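# Lift the marquee roof off its posts onto the table

## Task

Six arms are fixed on the tabletop at roughly these scene-frame spots (metres), each facing the given angle in degrees measured counter-clockwise from +x: arm1 x=+0.29 y=+0.65 z=+0.72 facing -102; arm2 x=-0.22 y=+0.65 z=+0.72 facing -85; arm3 x=-0.31 y=-0.65 z=+0.72 facing +99; arm4 x=+0.24 y=-0.65 z=+0.72 facing +83; arm5 x=-0.70 y=-0.07 z=+0.72 facing +8; arm6 x=+0.70 y=+0.08 z=+0.72 facing +166. Lift the marquee's roof clear of the four posts holding it up and set it down low on the tabletop. At the end every gripper must have released it and all arms must be away from it; the roof only counts if it stays there without any robot supporting it. Every other object on the table should stay as it was; anything else that gets shifted, leans or falls over lowers the result.

## Robot and tools

Setup. Six identical i2rt Big YAM arms, arm1 to arm6, each with six revolute joints, a two-finger gripper and a wrist camera (arm1_cam_wrist ... arm6_cam_wrist, fisheye, 616x616). Two room cameras, cam_high and cam_low (504x504), are not on any robot. Reach is about 1.0 m from the joint1 axis. Foot positions and facings are listed in the task; the tabletop is near z=0.72.

Frames. One shared scene frame: origin on the floor, +z up. "hand" is the point halfway between the fingertips (URDF link pinch); its z axis runs along the fingers and the fingers open and close along its y axis. Hand poses are computed from each arm's true foot pose, which is never printed.

execute_actions. Argument "actions" is a list holding exactly one action, or empty (empty just returns state and images). An action is an object keyed by arm name ("arm1".."arm6"); each arm gets its own object containing "joints", a dict of absolute targets, not offsets, by name: joint1_rad to joint6_rad in radians and gripper_m in metres. Only named joints get new targets; any joint or arm you omit may still be driving toward an earlier target. All motions in the action start at once and finish independently; since joints move at different speeds, the hand can sweep a wide path between postures. An action runs at most 15 s. Optional "cameras": list of camera names or "all"; omitted/null means all, [] means none. The "pictures" line gives the order of returned images. Any unknown key, camera name or out-of-range value rejects the whole call and nothing moves.

Joint ranges (tolerance counted as reached):
- joint1_rad -2.879..2.879 (±0.045): base yaw, positive counter-clockwise seen from above; 0 extends the arm along its foot's facing.
- joint2_rad 0..3.141 (±0.14): shoulder; 0 has the upper arm pointing back about level, increasing raises it then brings it forward.
- joint3_rad 0..3.019 (±0.09): elbow; 0 is folded, increasing opens.
- joint4_rad -1.692..1.57 (±0.055): hand pitch, positive tilts fingers up.
- joint5_rad -1.57..1.57 (±0.03): hand sideways swing, positive toward the arm's right.
- joint6_rad -2.094..2.094 (±0.035): hand roll, positive clockwise viewed from behind the hand.
- gripper_m 0..0.093 (±0.003): fingertip gap; each pad pushes with roughly 50 to 62 N at most, less on some grippers.
With joints 1 and 6 at 0 and the hand level and forward, the wrist camera is on top of the hand looking at the fingertips.

wait: "seconds" 0 to 10; commands nothing new, returns the same state and images as an empty action.
zoom_image: "camera" (one of the eight names) and "region" [x0, y0, x1, y1] in pixels of that camera's most recent full image, origin top-left, at most 504 by 504.
read_manual: optional "section", only "licences"; returns licence text, moves nothing.
finished_scene: "scene" is the integer number of the scene being ended; irreversible, and the result reports success. Call it only when the roof rests on the table by itself, released, with arms clear.

Reading results. joint_positions gives current joint values. joint_status tells how each commanded motion of the last accepted action ended: done, "off_target" (stopped short and may still be pushing), "contact_stop" or "time_out" (joint now holds where it stopped; a timed-out joint may keep a target, or one within 0.375, 0.375, 0.113, 0.225, 0.075, 0.3 rad for joints 1-6 of its position, and continue pushing, moving on if the path frees), "not_followed" (a self/inter-arm clearance check withheld that arm's targets; a "joint command not followed" line with a "cause:" line explains; the gripper part still runs, and withheld targets may be retried with later actions until replaced by passing ones). on_its_own lists joints this call did not command; "held at" is the target held, not the position. Send a joint its reported position to stop it pushing. Very small target changes may not move a joint. A joint carrying load after a timeout sags. If a result reports a stop, later motion calls in the same reply are skipped.

Heat. Holding loads or pushing warms motors, also while you are thinking. MOTOR HOT appears from 85 °C; at 100 °C an OVER-TEMPERATURE FAULT makes that whole arm and its gripper go limp until cooled, and its unfinished keys read "limit_stop_at_motor_heat" (resend targets afterwards). Some heat persists between scenes.

Cautions. Arms do not stop on contact and can press hard; avoid grinding into objects or the table. Two robots pressing hard on each other fails the task and ends the run; hard hits may too. The clearance check can react late and ignores fingers, gripper housings and wrist cameras, and nothing in the state reports robot-robot contact. Arms do not wait for one another. Avoid drops, slips and slams. Loose objects may occasionally be nudged by outside pushes. The simulation runs during your thinking, with the robot holding its last command, and shorter robot motion time is better.

Each tool is called after ">>>" by a JSON object that holds its "method" and its "body".

## Session

>>> {"method": "execute_actions", "body": {"actions": []}}

Scene clock: 0.00 s.
Motor temperatures (°C, as the motors report them): arm1=[25 24 26 22 22 24] | arm2=[23 26 26 23 23 23] | arm3=[24 24 25 26 24 24] | arm4=[21 25 24 26 25 24] | arm5=[25 26 24 22 25 24] | arm6=[25 24 24 23 23 26]
arm1.joint_positions: joint1_rad=+0.239 joint2_rad=+0.412 joint3_rad=+0.539 joint4_rad=-1.236 joint5_rad=+0.187 joint6_rad=-0.411 gripper_m=+0.094
arm1.joint_status: not commanded
arm1.hand: x=+0.2659 y=+0.4597 z=+0.9593 quat_wxyz=(-0.055, -0.531, -0.811, +0.239) (m; scene frame)
arm2.joint_positions: joint1_rad=-0.343 joint2_rad=+0.505 joint3_rad=+0.415 joint4_rad=-0.990 joint5_rad=-0.267 joint6_rad=+0.288 gripper_m=+0.095
arm2.joint_status: not commanded
arm2.hand: x=-0.2190 y=+0.4277 z=+0.8770 quat_wxyz=(-0.259, -0.809, -0.523, +0.069) (m; scene frame)
arm3.joint_positions: joint1_rad=+0.102 joint2_rad=+0.338 joint3_rad=+0.659 joint4_rad=-1.402 joint5_rad=+0.299 joint6_rad=+0.510 gripper_m=+0.094
arm3.joint_status: not commanded
arm3.hand: x=-0.3019 y=-0.4793 z=+0.9812 quat_wxyz=(-0.227, +0.559, -0.781, -0.160) (m; scene frame)
arm4.joint_positions: joint1_rad=-0.205 joint2_rad=+0.483 joint3_rad=+0.470 joint4_rad=-1.097 joint5_rad=-0.160 joint6_rad=-0.561 gripper_m=+0.095
arm4.joint_status: not commanded
arm4.hand: x=+0.2853 y=-0.4451 z=+0.9005 quat_wxyz=(-0.194, +0.766, -0.596, -0.143) (m; scene frame)
arm5.joint_positions: joint1_rad=+0.416 joint2_rad=+0.407 joint3_rad=+0.616 joint4_rad=-1.284 joint5_rad=+0.099 joint6_rad=+0.267 gripper_m=+0.095
arm5.joint_status: not commanded
arm5.hand: x=-0.5254 y=+0.0123 z=+1.0203 quat_wxyz=(-0.243, +0.114, -0.962, -0.048) (m; scene frame)
arm6.joint_positions: joint1_rad=-0.309 joint2_rad=+0.492 joint3_rad=+0.463 joint4_rad=-1.060 joint5_rad=-0.289 joint6_rad=-0.211 gripper_m=+0.095
arm6.joint_status: not commanded
arm6.hand: x=+0.4945 y=+0.1528 z=+0.8872 quat_wxyz=(+0.041, +0.952, -0.135, -0.272) (m; scene frame)
pictures: arm1_cam_wrist, arm2_cam_wrist, arm3_cam_wrist, arm4_cam_wrist, arm5_cam_wrist, arm6_cam_wrist, cam_high, cam_low
Images, in order (width x height): arm1_cam_wrist 616x616, arm2_cam_wrist 616x616, arm3_cam_wrist 616x616, arm4_cam_wrist 616x616, arm5_cam_wrist 616x616, arm6_cam_wrist 616x616, cam_high 504x504, cam_low 504x504.

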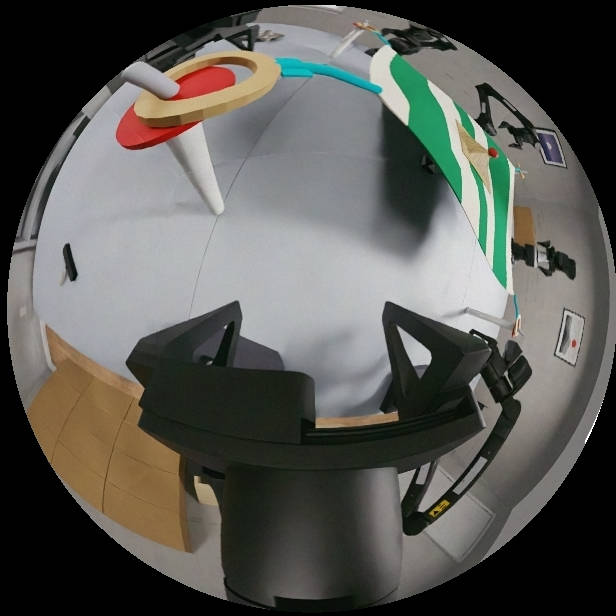

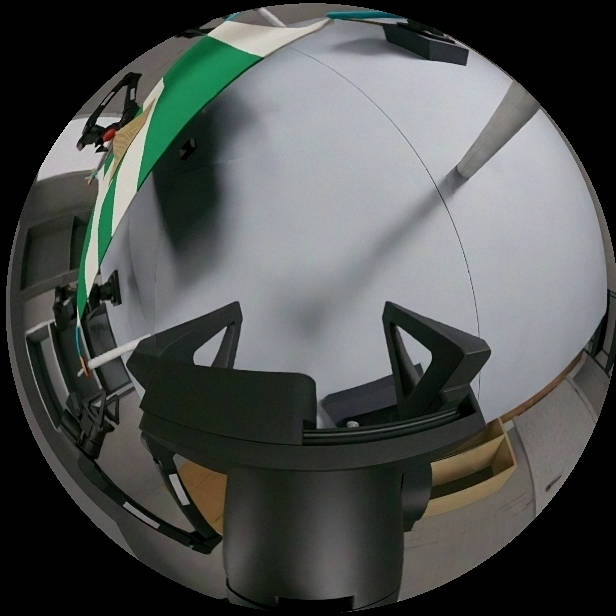

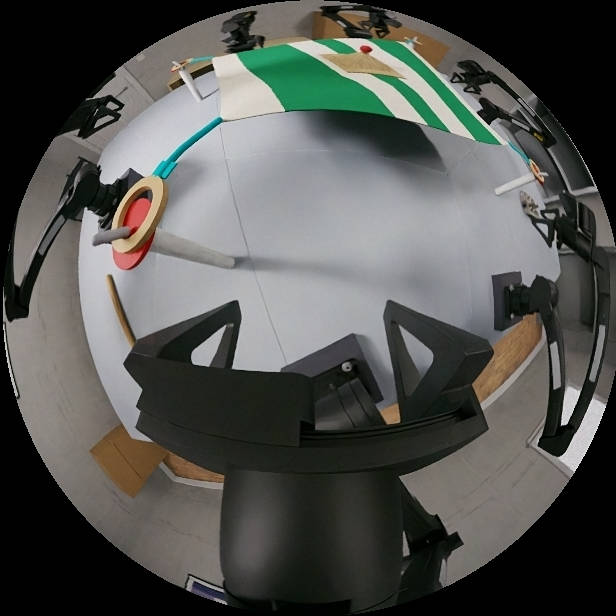

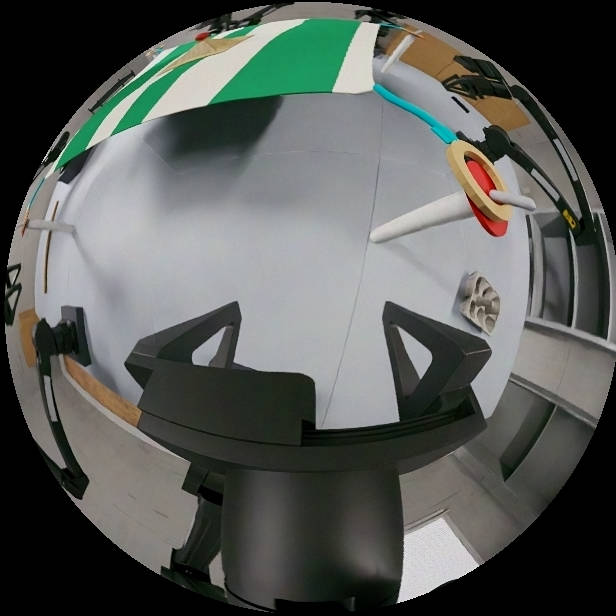

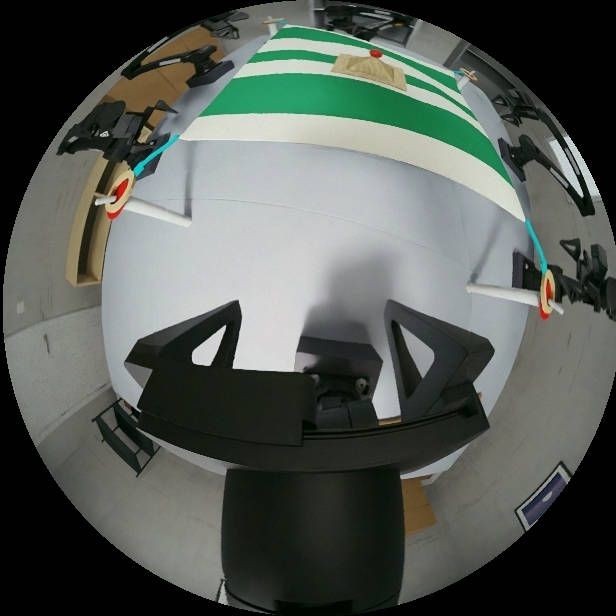

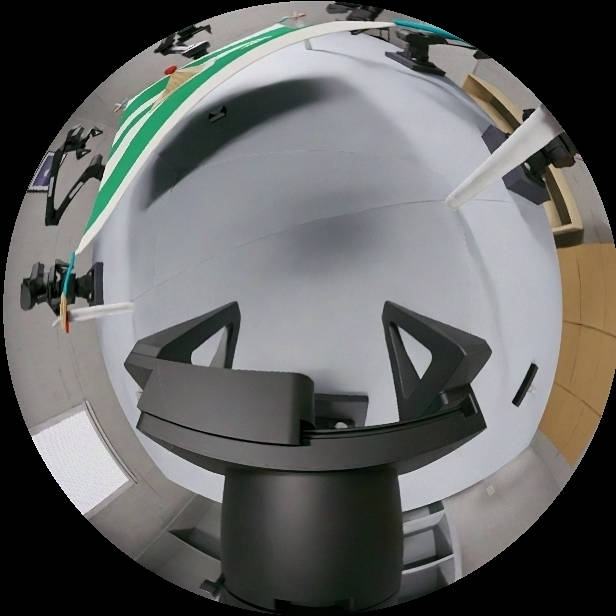

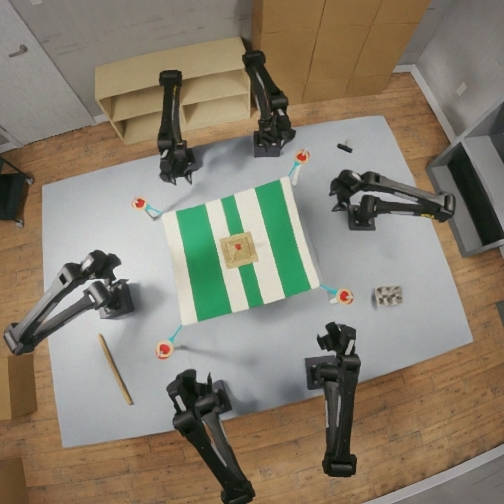

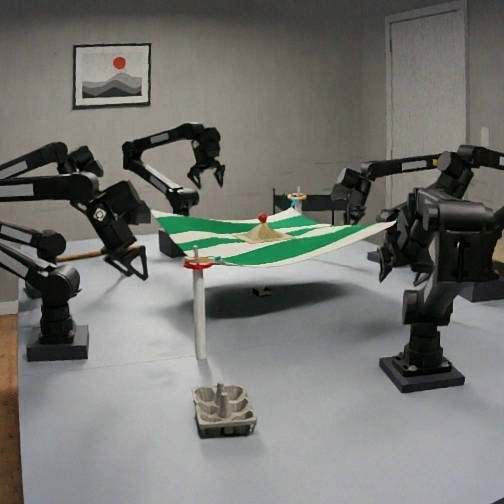

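>>> {"method": "zoom_image", "body": {"camera": "cam_low", "region": [150, 170, 410, 370]}}

>>> {"method": "zoom_image", "body": {"camera": "cam_high", "region": [110, 130, 380, 380]}}

>>> {"method": "zoom_image", "body": {"camera": "cam_low", "region": [170, 235, 290, 305]}}

Region (150, 170, 410, 370) of cam_low's 504x504 image, scaled by 1.938, with more detail than that image has; it fills the top 388 rows of this view, and the rest is white.

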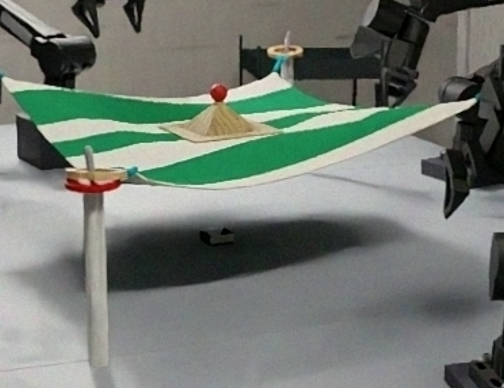

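Region (110, 130, 380, 380) of cam_high's 504x504 image, scaled by 1.867, with more detail than that image has; it fills the top 467 rows of this view, and the rest is white.

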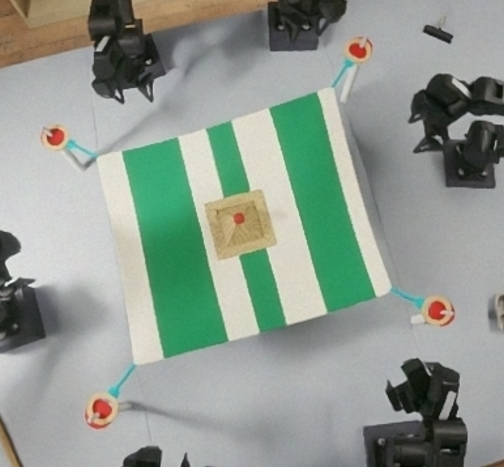

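Region (170, 235, 290, 305) of cam_low's 504x504 image, scaled by 4.200, with more detail than that image has; it fills the top 294 rows of this view, and the rest is white.

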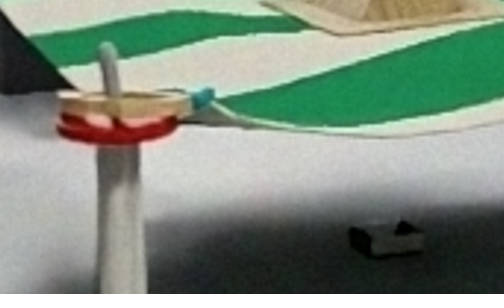

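>>> {"method": "zoom_image", "body": {"camera": "cam_high", "region": [240, 110, 400, 240]}}

>>> {"method": "zoom_image", "body": {"camera": "cam_high", "region": [90, 130, 230, 260]}}

>>> {"method": "zoom_image", "body": {"camera": "cam_high", "region": [90, 270, 250, 430]}}

>>> {"method": "zoom_image", "body": {"camera": "cam_high", "region": [280, 260, 420, 400]}}

Region (240, 110, 400, 240) of cam_high's 504x504 image, scaled by 3.150, with more detail than that image has; it fills the top 410 rows of this view, and the rest is white.

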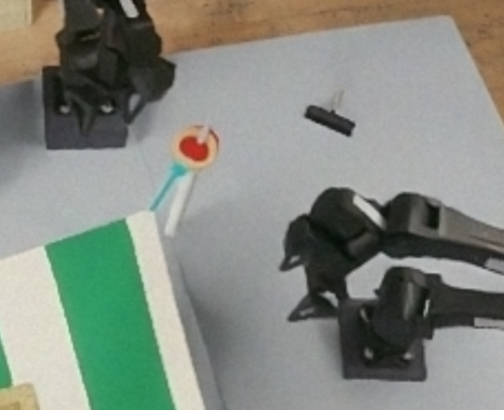

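Region (90, 130, 230, 260) of cam_high's 504x504 image, scaled by 3.600, with more detail than that image has; it fills the top 468 rows of this view, and the rest is white.

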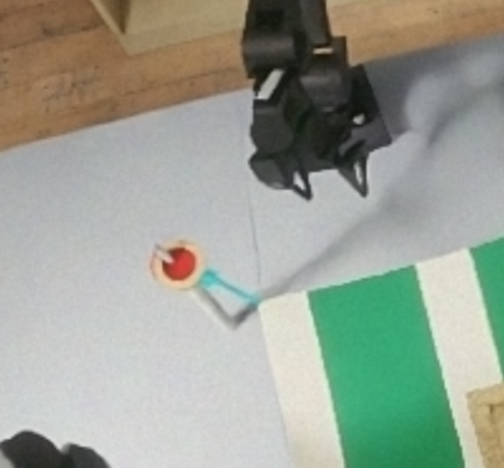

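Region (90, 270, 250, 430) of cam_high's 504x504 image, scaled by 3.150, with more detail than that image has.

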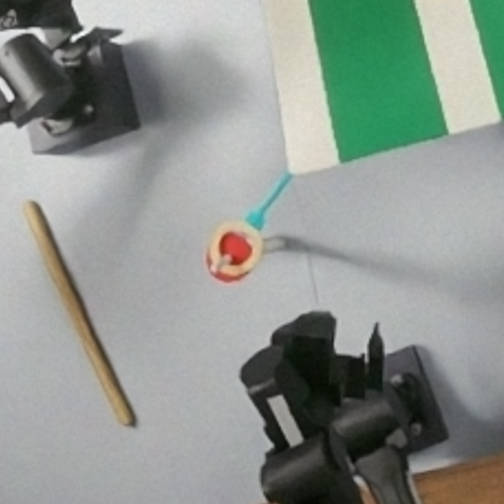

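Region (280, 260, 420, 400) of cam_high's 504x504 image, scaled by 3.600, with more detail than that image has.

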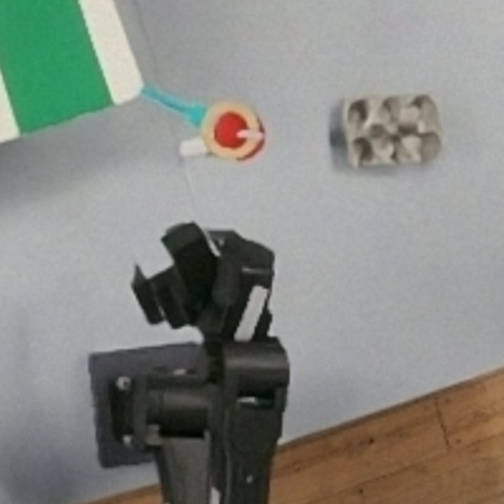

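>>> {"method": "zoom_image", "body": {"camera": "arm1_cam_wrist", "region": [100, 30, 400, 230]}}

>>> {"method": "zoom_image", "body": {"camera": "arm3_cam_wrist", "region": [70, 100, 260, 290]}}

>>> {"method": "zoom_image", "body": {"camera": "arm4_cam_wrist", "region": [360, 70, 550, 260]}}

Region (100, 30, 400, 230) of arm1_cam_wrist's 616x616 image, scaled by 1.680, with more detail than that image has.

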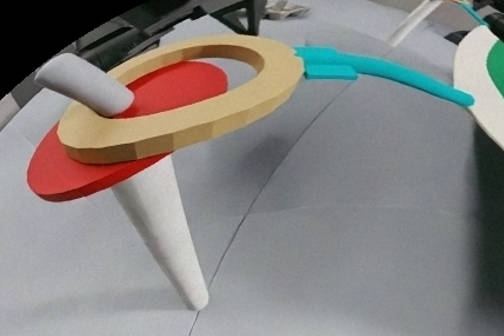

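Region (70, 100, 260, 290) of arm3_cam_wrist's 616x616 image, scaled by 2.653, with more detail than that image has.

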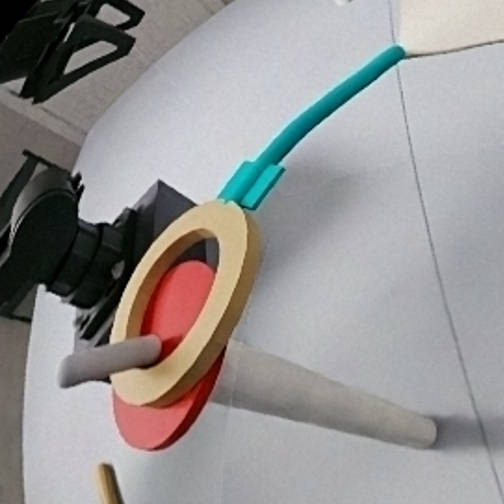

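Region (360, 70, 550, 260) of arm4_cam_wrist's 616x616 image, scaled by 2.653, with more detail than that image has.

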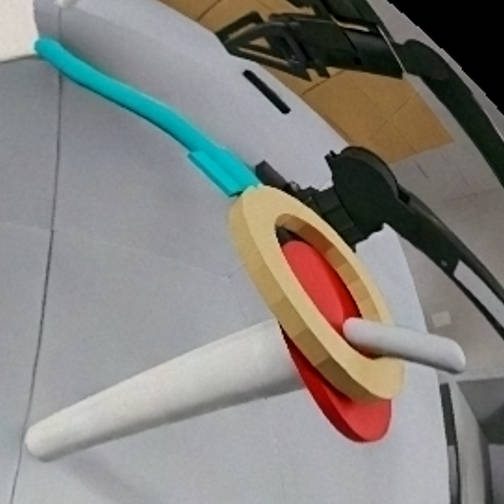

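>>> {"method": "execute_actions", "body": {"actions": [{"arm1":{"joints":{"joint2_rad":0.65,"joint3_rad":1.216,"joint4_rad":-1.664,"joint5_rad":0,"joint6_rad":1.143}},"arm2":{"joints":{"joint2_rad":0.75,"joint3_rad":1.45,"joint4_rad":-1.68,"joint5_rad":0,"joint6_rad":-1.435}},"arm3":{"joints":{"joint2_rad":0.65,"joint3_rad":1.303,"joint4_rad":-1.69,"joint5_rad":0,"joint6_rad":1.208}},"arm4":{"joints":{"joint2_rad":0.7,"joint3_rad":1.294,"joint4_rad":-1.572,"joint5_rad":0,"joint6_rad":-1.314}},"arm5":{"joints":{"joint1_rad":-0.1,"joint2_rad":0.05,"joint3_rad":0.08,"joint4_rad":-0.35,"joint5_rad":0,"joint6_rad":0}},"arm6":{"joints":{"joint1_rad":0.25,"joint2_rad":0.12,"joint3_rad":0.15,"joint4_rad":-0.25,"joint5_rad":0,"joint6_rad":0}}}], "cameras": ["cam_high"]}}

Scene clock: 14.07 s.
Motor temperatures (°C, as the motors report them): arm1=[25 24 28 22 22 24] | arm2=[23 26 29 23 23 23] | arm3=[24 24 28 26 24 24] | arm4=[21 25 27 26 25 24] | arm5=[25 26 27 22 25 24] | arm6=[25 24 26 23 23 26]
arm1.joint_positions: joint1_rad=+0.239 joint2_rad=+0.652 joint3_rad=+1.181 joint4_rad=-1.649 joint5_rad=+0.003 joint6_rad=+1.132 gripper_m=+0.094
arm1.joint_status: all done
arm1.hand: x=+0.2975 y=+0.4517 z=+1.1698 quat_wxyz=(-0.219, -0.946, -0.233, +0.044) (m; scene frame)
arm2.joint_positions: joint1_rad=-0.343 joint2_rad=+0.744 joint3_rad=+1.418 joint4_rad=-1.662 joint5_rad=-0.003 joint6_rad=-1.423 gripper_m=+0.095
arm2.joint_status: all done
arm2.hand: x=-0.2615 y=+0.4274 z=+1.2201 quat_wxyz=(+0.012, -0.167, -0.944, +0.283) (m; scene frame)
arm3.joint_positions: joint1_rad=+0.102 joint2_rad=+0.650 joint3_rad=+1.262 joint4_rad=-1.673 joint5_rad=+0.003 joint6_rad=+1.192 gripper_m=+0.094
arm3.joint_status: all done
arm3.hand: x=-0.3592 y=-0.4596 z=+1.1689 quat_wxyz=(-0.018, +0.301, -0.921, -0.248) (m; scene frame)
arm4.joint_positions: joint1_rad=-0.205 joint2_rad=+0.703 joint3_rad=+1.262 joint4_rad=-1.564 joint5_rad=-0.003 joint6_rad=-1.301 gripper_m=+0.095
arm4.joint_status: all done
arm4.hand: x=+0.3159 y=-0.4318 z=+1.1794 quat_wxyz=(-0.280, +0.914, -0.292, +0.015) (m; scene frame)
arm5.joint_positions: joint1_rad=-0.089 joint2_rad=+0.061 joint3_rad=+0.086 joint4_rad=-0.376 joint5_rad=+0.003 joint6_rad=+0.012 gripper_m=+0.095
arm5.joint_status: all done
arm5.hand: x=-0.4389 y=-0.0645 z=+0.9602 quat_wxyz=(-0.572, +0.005, -0.821, -0.005) (m; scene frame)
arm6.joint_positions: joint1_rad=+0.245 joint2_rad=+0.126 joint3_rad=+0.138 joint4_rad=-0.275 joint5_rad=-0.003 joint6_rad=-0.009 gripper_m=+0.095
arm6.joint_status: all done
arm6.hand: x=+0.4260 y=+0.0827 z=+0.9270 quat_wxyz=(-0.004, +0.793, +0.000, -0.609) (m; scene frame)
pictures: cam_high
Images, in order (width x height): cam_high 504x504.

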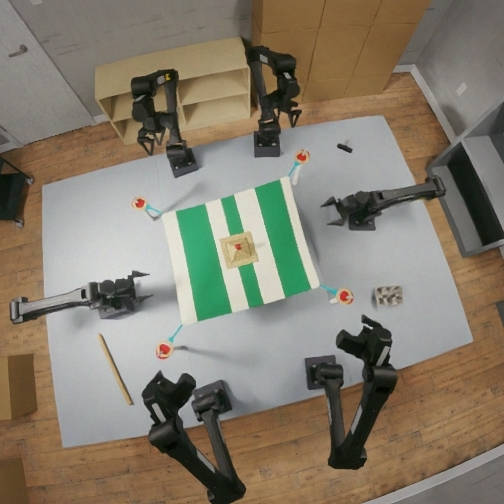

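>>> {"method": "execute_actions", "body": {"actions": [{"arm1":{"joints":{"joint1_rad":0.485,"joint2_rad":1.115,"joint3_rad":1.252,"joint4_rad":-1.68}},"arm2":{"joints":{"joint1_rad":-0.725,"joint2_rad":1.335,"joint3_rad":1.485,"joint4_rad":-1.69}},"arm3":{"joints":{"joint1_rad":0.198,"joint2_rad":1.165,"joint3_rad":1.343,"joint4_rad":-1.69}},"arm4":{"joints":{"joint1_rad":-0.27,"joint2_rad":1.285,"joint3_rad":1.328,"joint4_rad":-1.585}}}]}}

Scene clock: 15.77 s.
Motor temperatures (°C, as the motors report them): arm1=[25 24 28 22 22 24] | arm2=[23 26 29 23 23 23] | arm3=[24 24 28 26 24 24] | arm4=[21 25 27 26 25 24] | arm5=[25 26 27 22 25 24] | arm6=[25 24 26 23 23 26]
arm1.joint_positions: joint1_rad=+0.484 joint2_rad=+1.124 joint3_rad=+1.227 joint4_rad=-1.667 joint5_rad=+0.002 joint6_rad=+1.134 gripper_m=+0.094
arm1.joint_status: all done
joint sent to its limit — the command would take arm1.joint4_rad past its lower limit, so that joint was sent only as far as its limit.
arm1.hand: x=+0.3752 y=+0.3614 z=+1.0791 quat_wxyz=(-0.004, -0.934, -0.356, +0.000) (m; scene frame)
arm2.joint_positions: joint1_rad=-0.728 joint2_rad=+1.336 joint3_rad=+1.468 joint4_rad=-1.668 joint5_rad=-0.001 joint6_rad=-1.425 gripper_m=+0.095
arm2.joint_status: all done
joint sent to its limit — the command would take arm2.joint4_rad past its lower limit, so that joint was sent only as far as its limit.
arm2.hand: x=-0.4326 y=+0.3257 z=+1.0700 quat_wxyz=(+0.009, -0.360, -0.933, +0.014) (m; scene frame)
arm3.joint_positions: joint1_rad=+0.194 joint2_rad=+1.172 joint3_rad=+1.313 joint4_rad=-1.676 joint5_rad=+0.002 joint6_rad=+1.194 gripper_m=+0.094
arm3.joint_status: all done
arm3.hand: x=-0.4203 y=-0.3429 z=+1.0632 quat_wxyz=(-0.002, +0.354, -0.935, -0.014) (m; scene frame)
arm4.joint_positions: joint1_rad=-0.263 joint2_rad=+1.296 joint3_rad=+1.310 joint4_rad=-1.580 joint5_rad=-0.003 joint6_rad=-1.302 gripper_m=+0.095
arm4.joint_status: all done
arm4.hand: x=+0.3841 y=-0.3131 z=+1.0307 quat_wxyz=(-0.004, +0.943, -0.334, +0.004) (m; scene frame)
arm5.joint_positions: joint1_rad=-0.089 joint2_rad=+0.061 joint3_rad=+0.086 joint4_rad=-0.376 joint5_rad=+0.003 joint6_rad=+0.012 gripper_m=+0.095
arm5.joint_status: not commanded
arm5.hand: x=-0.4389 y=-0.0645 z=+0.9602 quat_wxyz=(-0.572, +0.005, -0.821, -0.005) (m; scene frame)
arm6.joint_positions: joint1_rad=+0.245 joint2_rad=+0.126 joint3_rad=+0.138 joint4_rad=-0.275 joint5_rad=-0.003 joint6_rad=-0.009 gripper_m=+0.095
arm6.joint_status: not commanded
arm6.hand: x=+0.4260 y=+0.0827 z=+0.9270 quat_wxyz=(-0.004, +0.793, +0.000, -0.609) (m; scene frame)
pictures: arm1_cam_wrist, arm2_cam_wrist, arm3_cam_wrist, arm4_cam_wrist, arm5_cam_wrist, arm6_cam_wrist, cam_high, cam_low
Images, in order (width x height): arm1_cam_wrist 616x616, arm2_cam_wrist 616x616, arm3_cam_wrist 616x616, arm4_cam_wrist 616x616, arm5_cam_wrist 616x616, arm6_cam_wrist 616x616, cam_high 504x504, cam_low 504x504.

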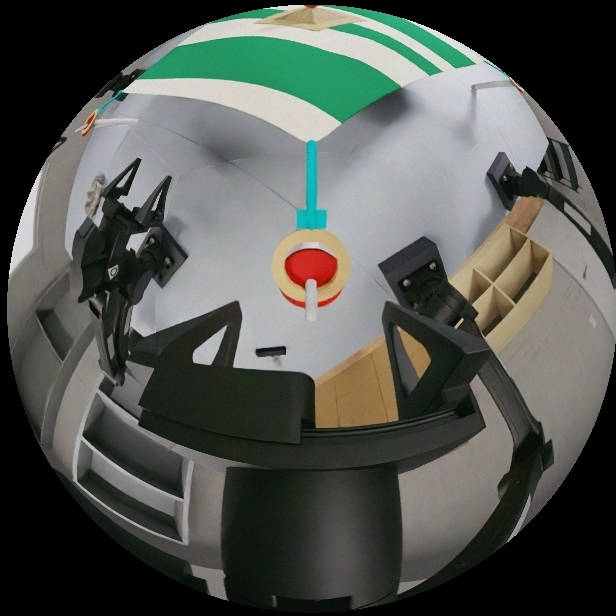

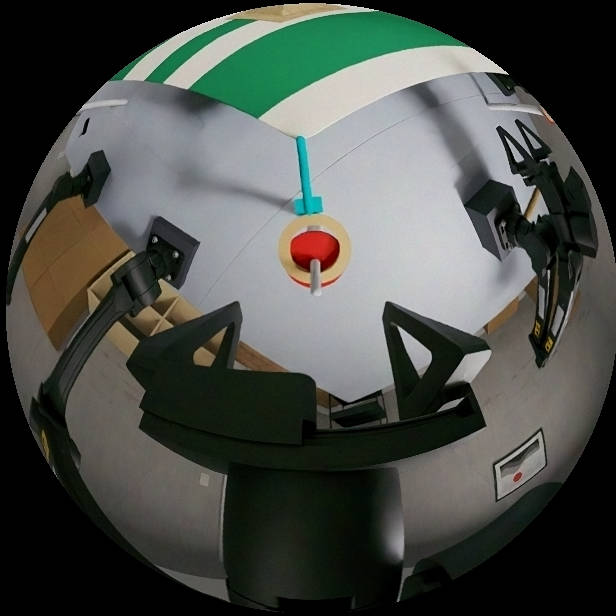

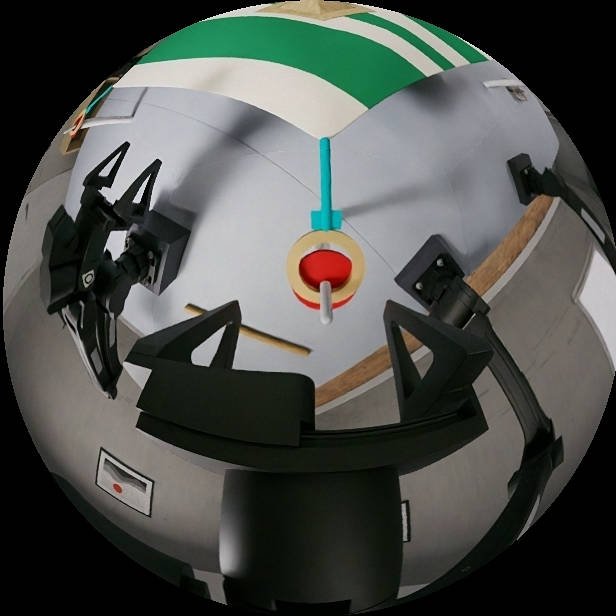

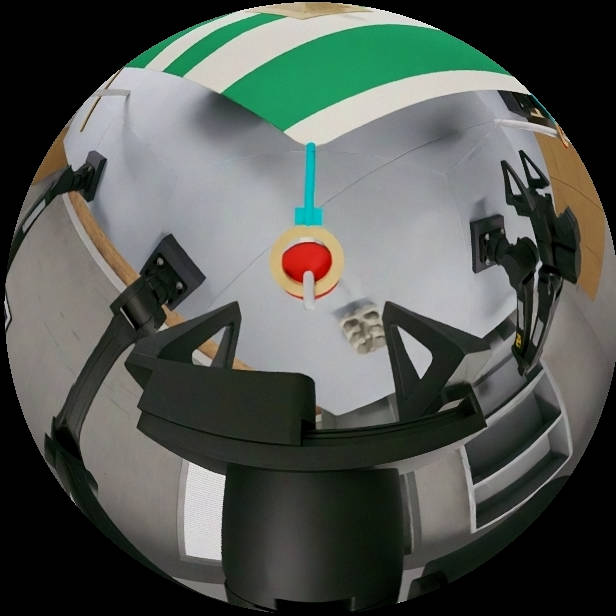

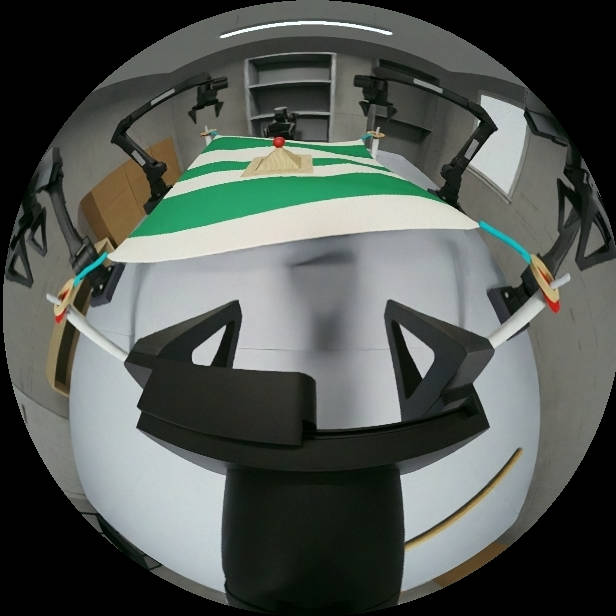

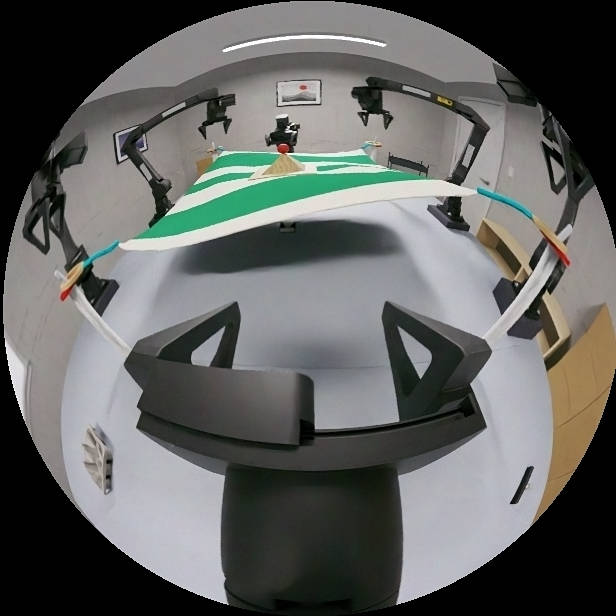

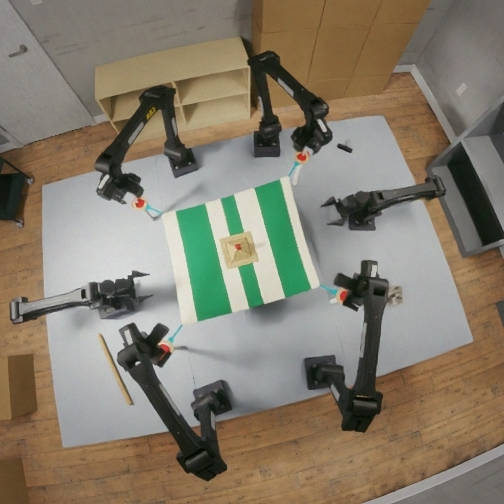

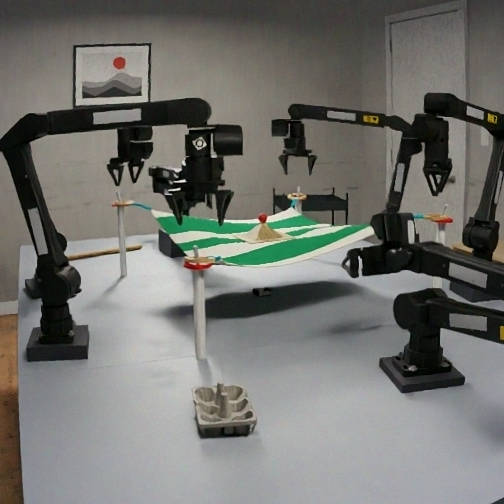

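>>> {"method": "zoom_image", "body": {"camera": "arm1_cam_wrist", "region": [228, 190, 396, 358]}}

>>> {"method": "zoom_image", "body": {"camera": "arm2_cam_wrist", "region": [228, 190, 396, 358]}}

>>> {"method": "zoom_image", "body": {"camera": "arm3_cam_wrist", "region": [228, 190, 396, 358]}}

>>> {"method": "zoom_image", "body": {"camera": "arm4_cam_wrist", "region": [228, 190, 396, 358]}}

>>> {"method": "zoom_image", "body": {"camera": "cam_low", "region": [90, 130, 330, 280]}}

Region (228, 190, 396, 358) of arm1_cam_wrist's 616x616 image, scaled by 3.000, with more detail than that image has.

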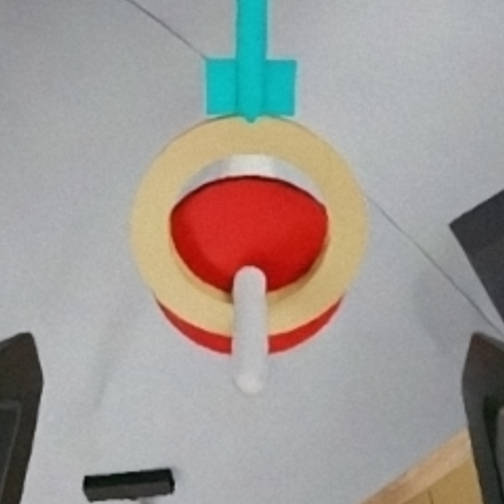

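Region (228, 190, 396, 358) of arm2_cam_wrist's 616x616 image, scaled by 3.000, with more detail than that image has.

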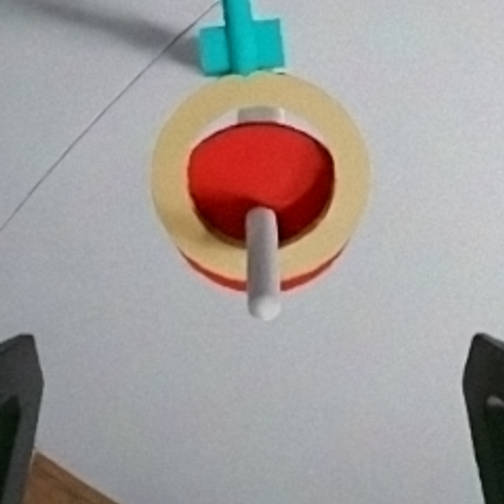

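Region (228, 190, 396, 358) of arm3_cam_wrist's 616x616 image, scaled by 3.000, with more detail than that image has.

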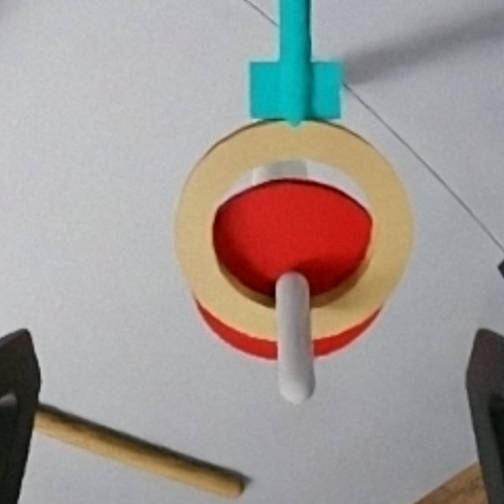

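Region (228, 190, 396, 358) of arm4_cam_wrist's 616x616 image, scaled by 3.000, with more detail than that image has.

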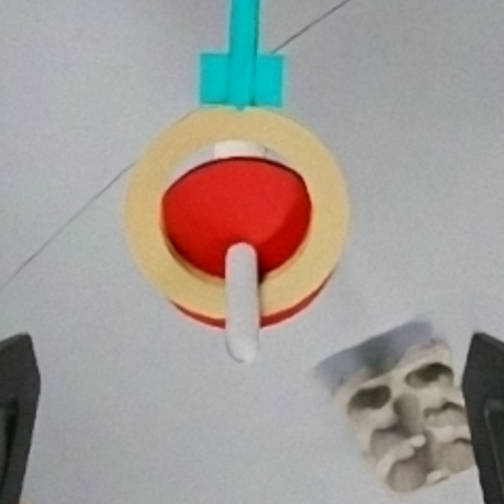

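Region (90, 130, 330, 280) of cam_low's 504x504 image, scaled by 2.100, with more detail than that image has; it fills the top 315 rows of this view, and the rest is white.

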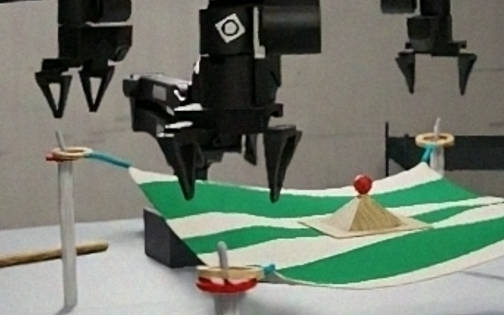

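>>> {"method": "execute_actions", "body": {"actions": [{"arm1":{"joints":{"joint3_rad":1.082,"joint4_rad":-1.51}},"arm2":{"joints":{"joint1_rad":-0.695,"joint2_rad":1.372,"joint3_rad":1.307,"joint4_rad":-1.49,"joint6_rad":-1.48}},"arm3":{"joints":{"joint1_rad":0.18,"joint2_rad":1.145,"joint3_rad":1.161,"joint4_rad":-1.556}},"arm4":{"joints":{"joint3_rad":1.14,"joint4_rad":-1.395}}}], "cameras": ["arm1_cam_wrist","arm2_cam_wrist","arm3_cam_wrist","arm4_cam_wrist","cam_low"]}}

Scene clock: 20.23 s.
Motor temperatures (°C, as the motors report them): arm1=[25 24 28 22 22 24] | arm2=[23 26 29 23 23 23] | arm3=[24 24 28 26 24 24] | arm4=[21 25 27 26 25 24] | arm5=[25 26 27 22 25 24] | arm6=[25 24 27 23 23 26]
arm1.joint_positions: joint1_rad=+0.484 joint2_rad=+1.115 joint3_rad=+1.084 joint4_rad=-1.524 joint5_rad=+0.002 joint6_rad=+1.134 gripper_m=+0.094
arm1.joint_status: all done
arm1.hand: x=+0.3754 y=+0.3608 z=+1.0272 quat_wxyz=(-0.009, -0.934, -0.356, +0.001) (m; scene frame)
arm2.joint_positions: joint1_rad=-0.697 joint2_rad=+1.373 joint3_rad=+1.298 joint4_rad=-1.506 joint5_rad=-0.001 joint6_rad=-1.468 gripper_m=+0.095
arm2.joint_status: all done
arm2.hand: x=-0.4260 y=+0.3150 z=+0.9916 quat_wxyz=(+0.004, -0.324, -0.946, -0.007) (m; scene frame)
arm3.joint_positions: joint1_rad=+0.188 joint2_rad=+1.139 joint3_rad=+1.167 joint4_rad=-1.572 joint5_rad=+0.002 joint6_rad=+1.194 gripper_m=+0.094
arm3.joint_status: all done
arm3.hand: x=-0.4145 y=-0.3527 z=+1.0170 quat_wxyz=(-0.002, +0.351, -0.936, -0.009) (m; scene frame)
arm4.joint_positions: joint1_rad=-0.263 joint2_rad=+1.289 joint3_rad=+1.133 joint4_rad=-1.405 joint5_rad=-0.003 joint6_rad=-1.302 gripper_m=+0.095
arm4.joint_status: all done
arm4.hand: x=+0.3823 y=-0.3187 z=+0.9657 quat_wxyz=(-0.006, +0.943, -0.334, +0.004) (m; scene frame)
arm5.joint_positions: joint1_rad=-0.089 joint2_rad=+0.061 joint3_rad=+0.086 joint4_rad=-0.376 joint5_rad=+0.003 joint6_rad=+0.012 gripper_m=+0.095
arm5.joint_status: not commanded
arm5.hand: x=-0.4389 y=-0.0645 z=+0.9602 quat_wxyz=(-0.572, +0.005, -0.821, -0.005) (m; scene frame)
arm6.joint_positions: joint1_rad=+0.245 joint2_rad=+0.126 joint3_rad=+0.138 joint4_rad=-0.275 joint5_rad=-0.003 joint6_rad=-0.009 gripper_m=+0.095
arm6.joint_status: not commanded
arm6.hand: x=+0.4260 y=+0.0827 z=+0.9270 quat_wxyz=(-0.004, +0.793, +0.000, -0.609) (m; scene frame)
pictures: arm1_cam_wrist, arm2_cam_wrist, arm3_cam_wrist, arm4_cam_wrist, cam_low
Images, in order (width x height): arm1_cam_wrist 616x616, arm2_cam_wrist 616x616, arm3_cam_wrist 616x616, arm4_cam_wrist 616x616, cam_low 504x504.

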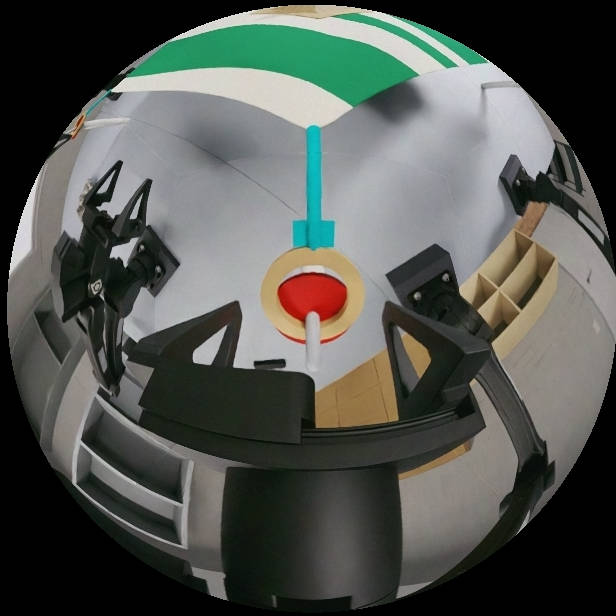

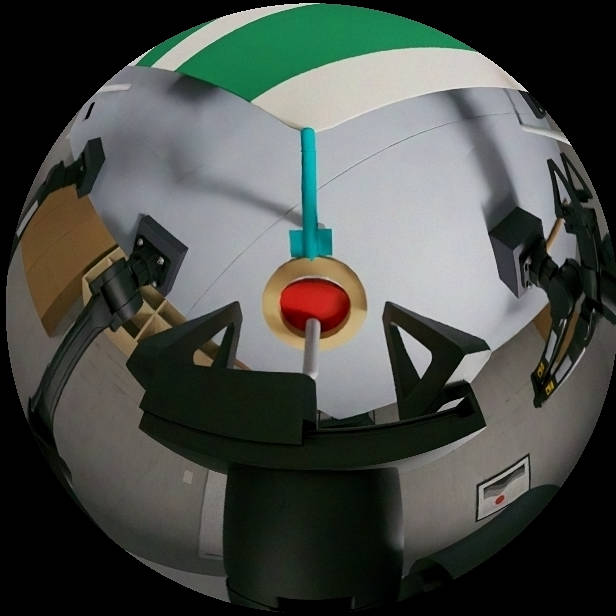

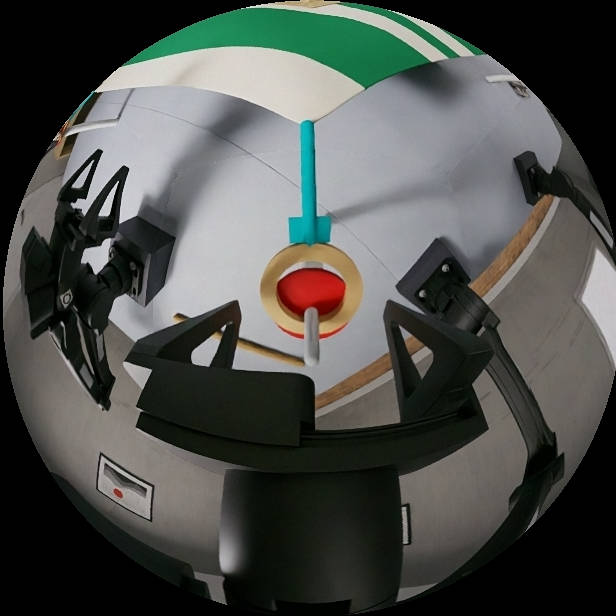

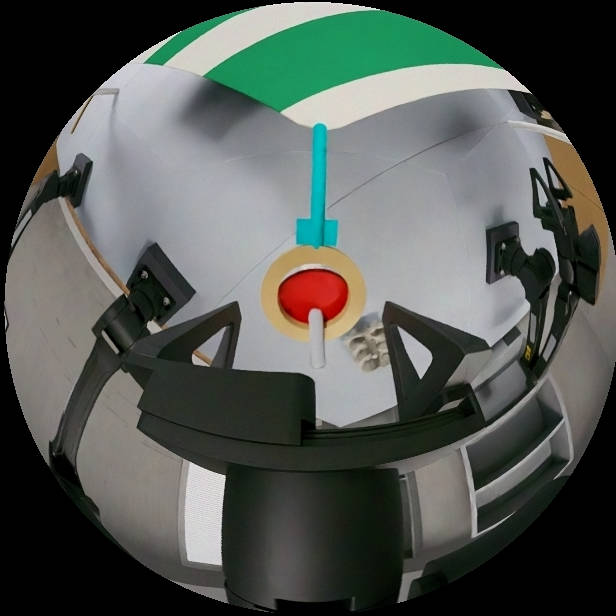

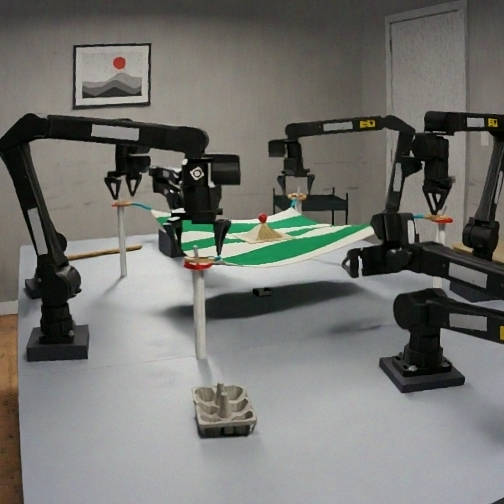

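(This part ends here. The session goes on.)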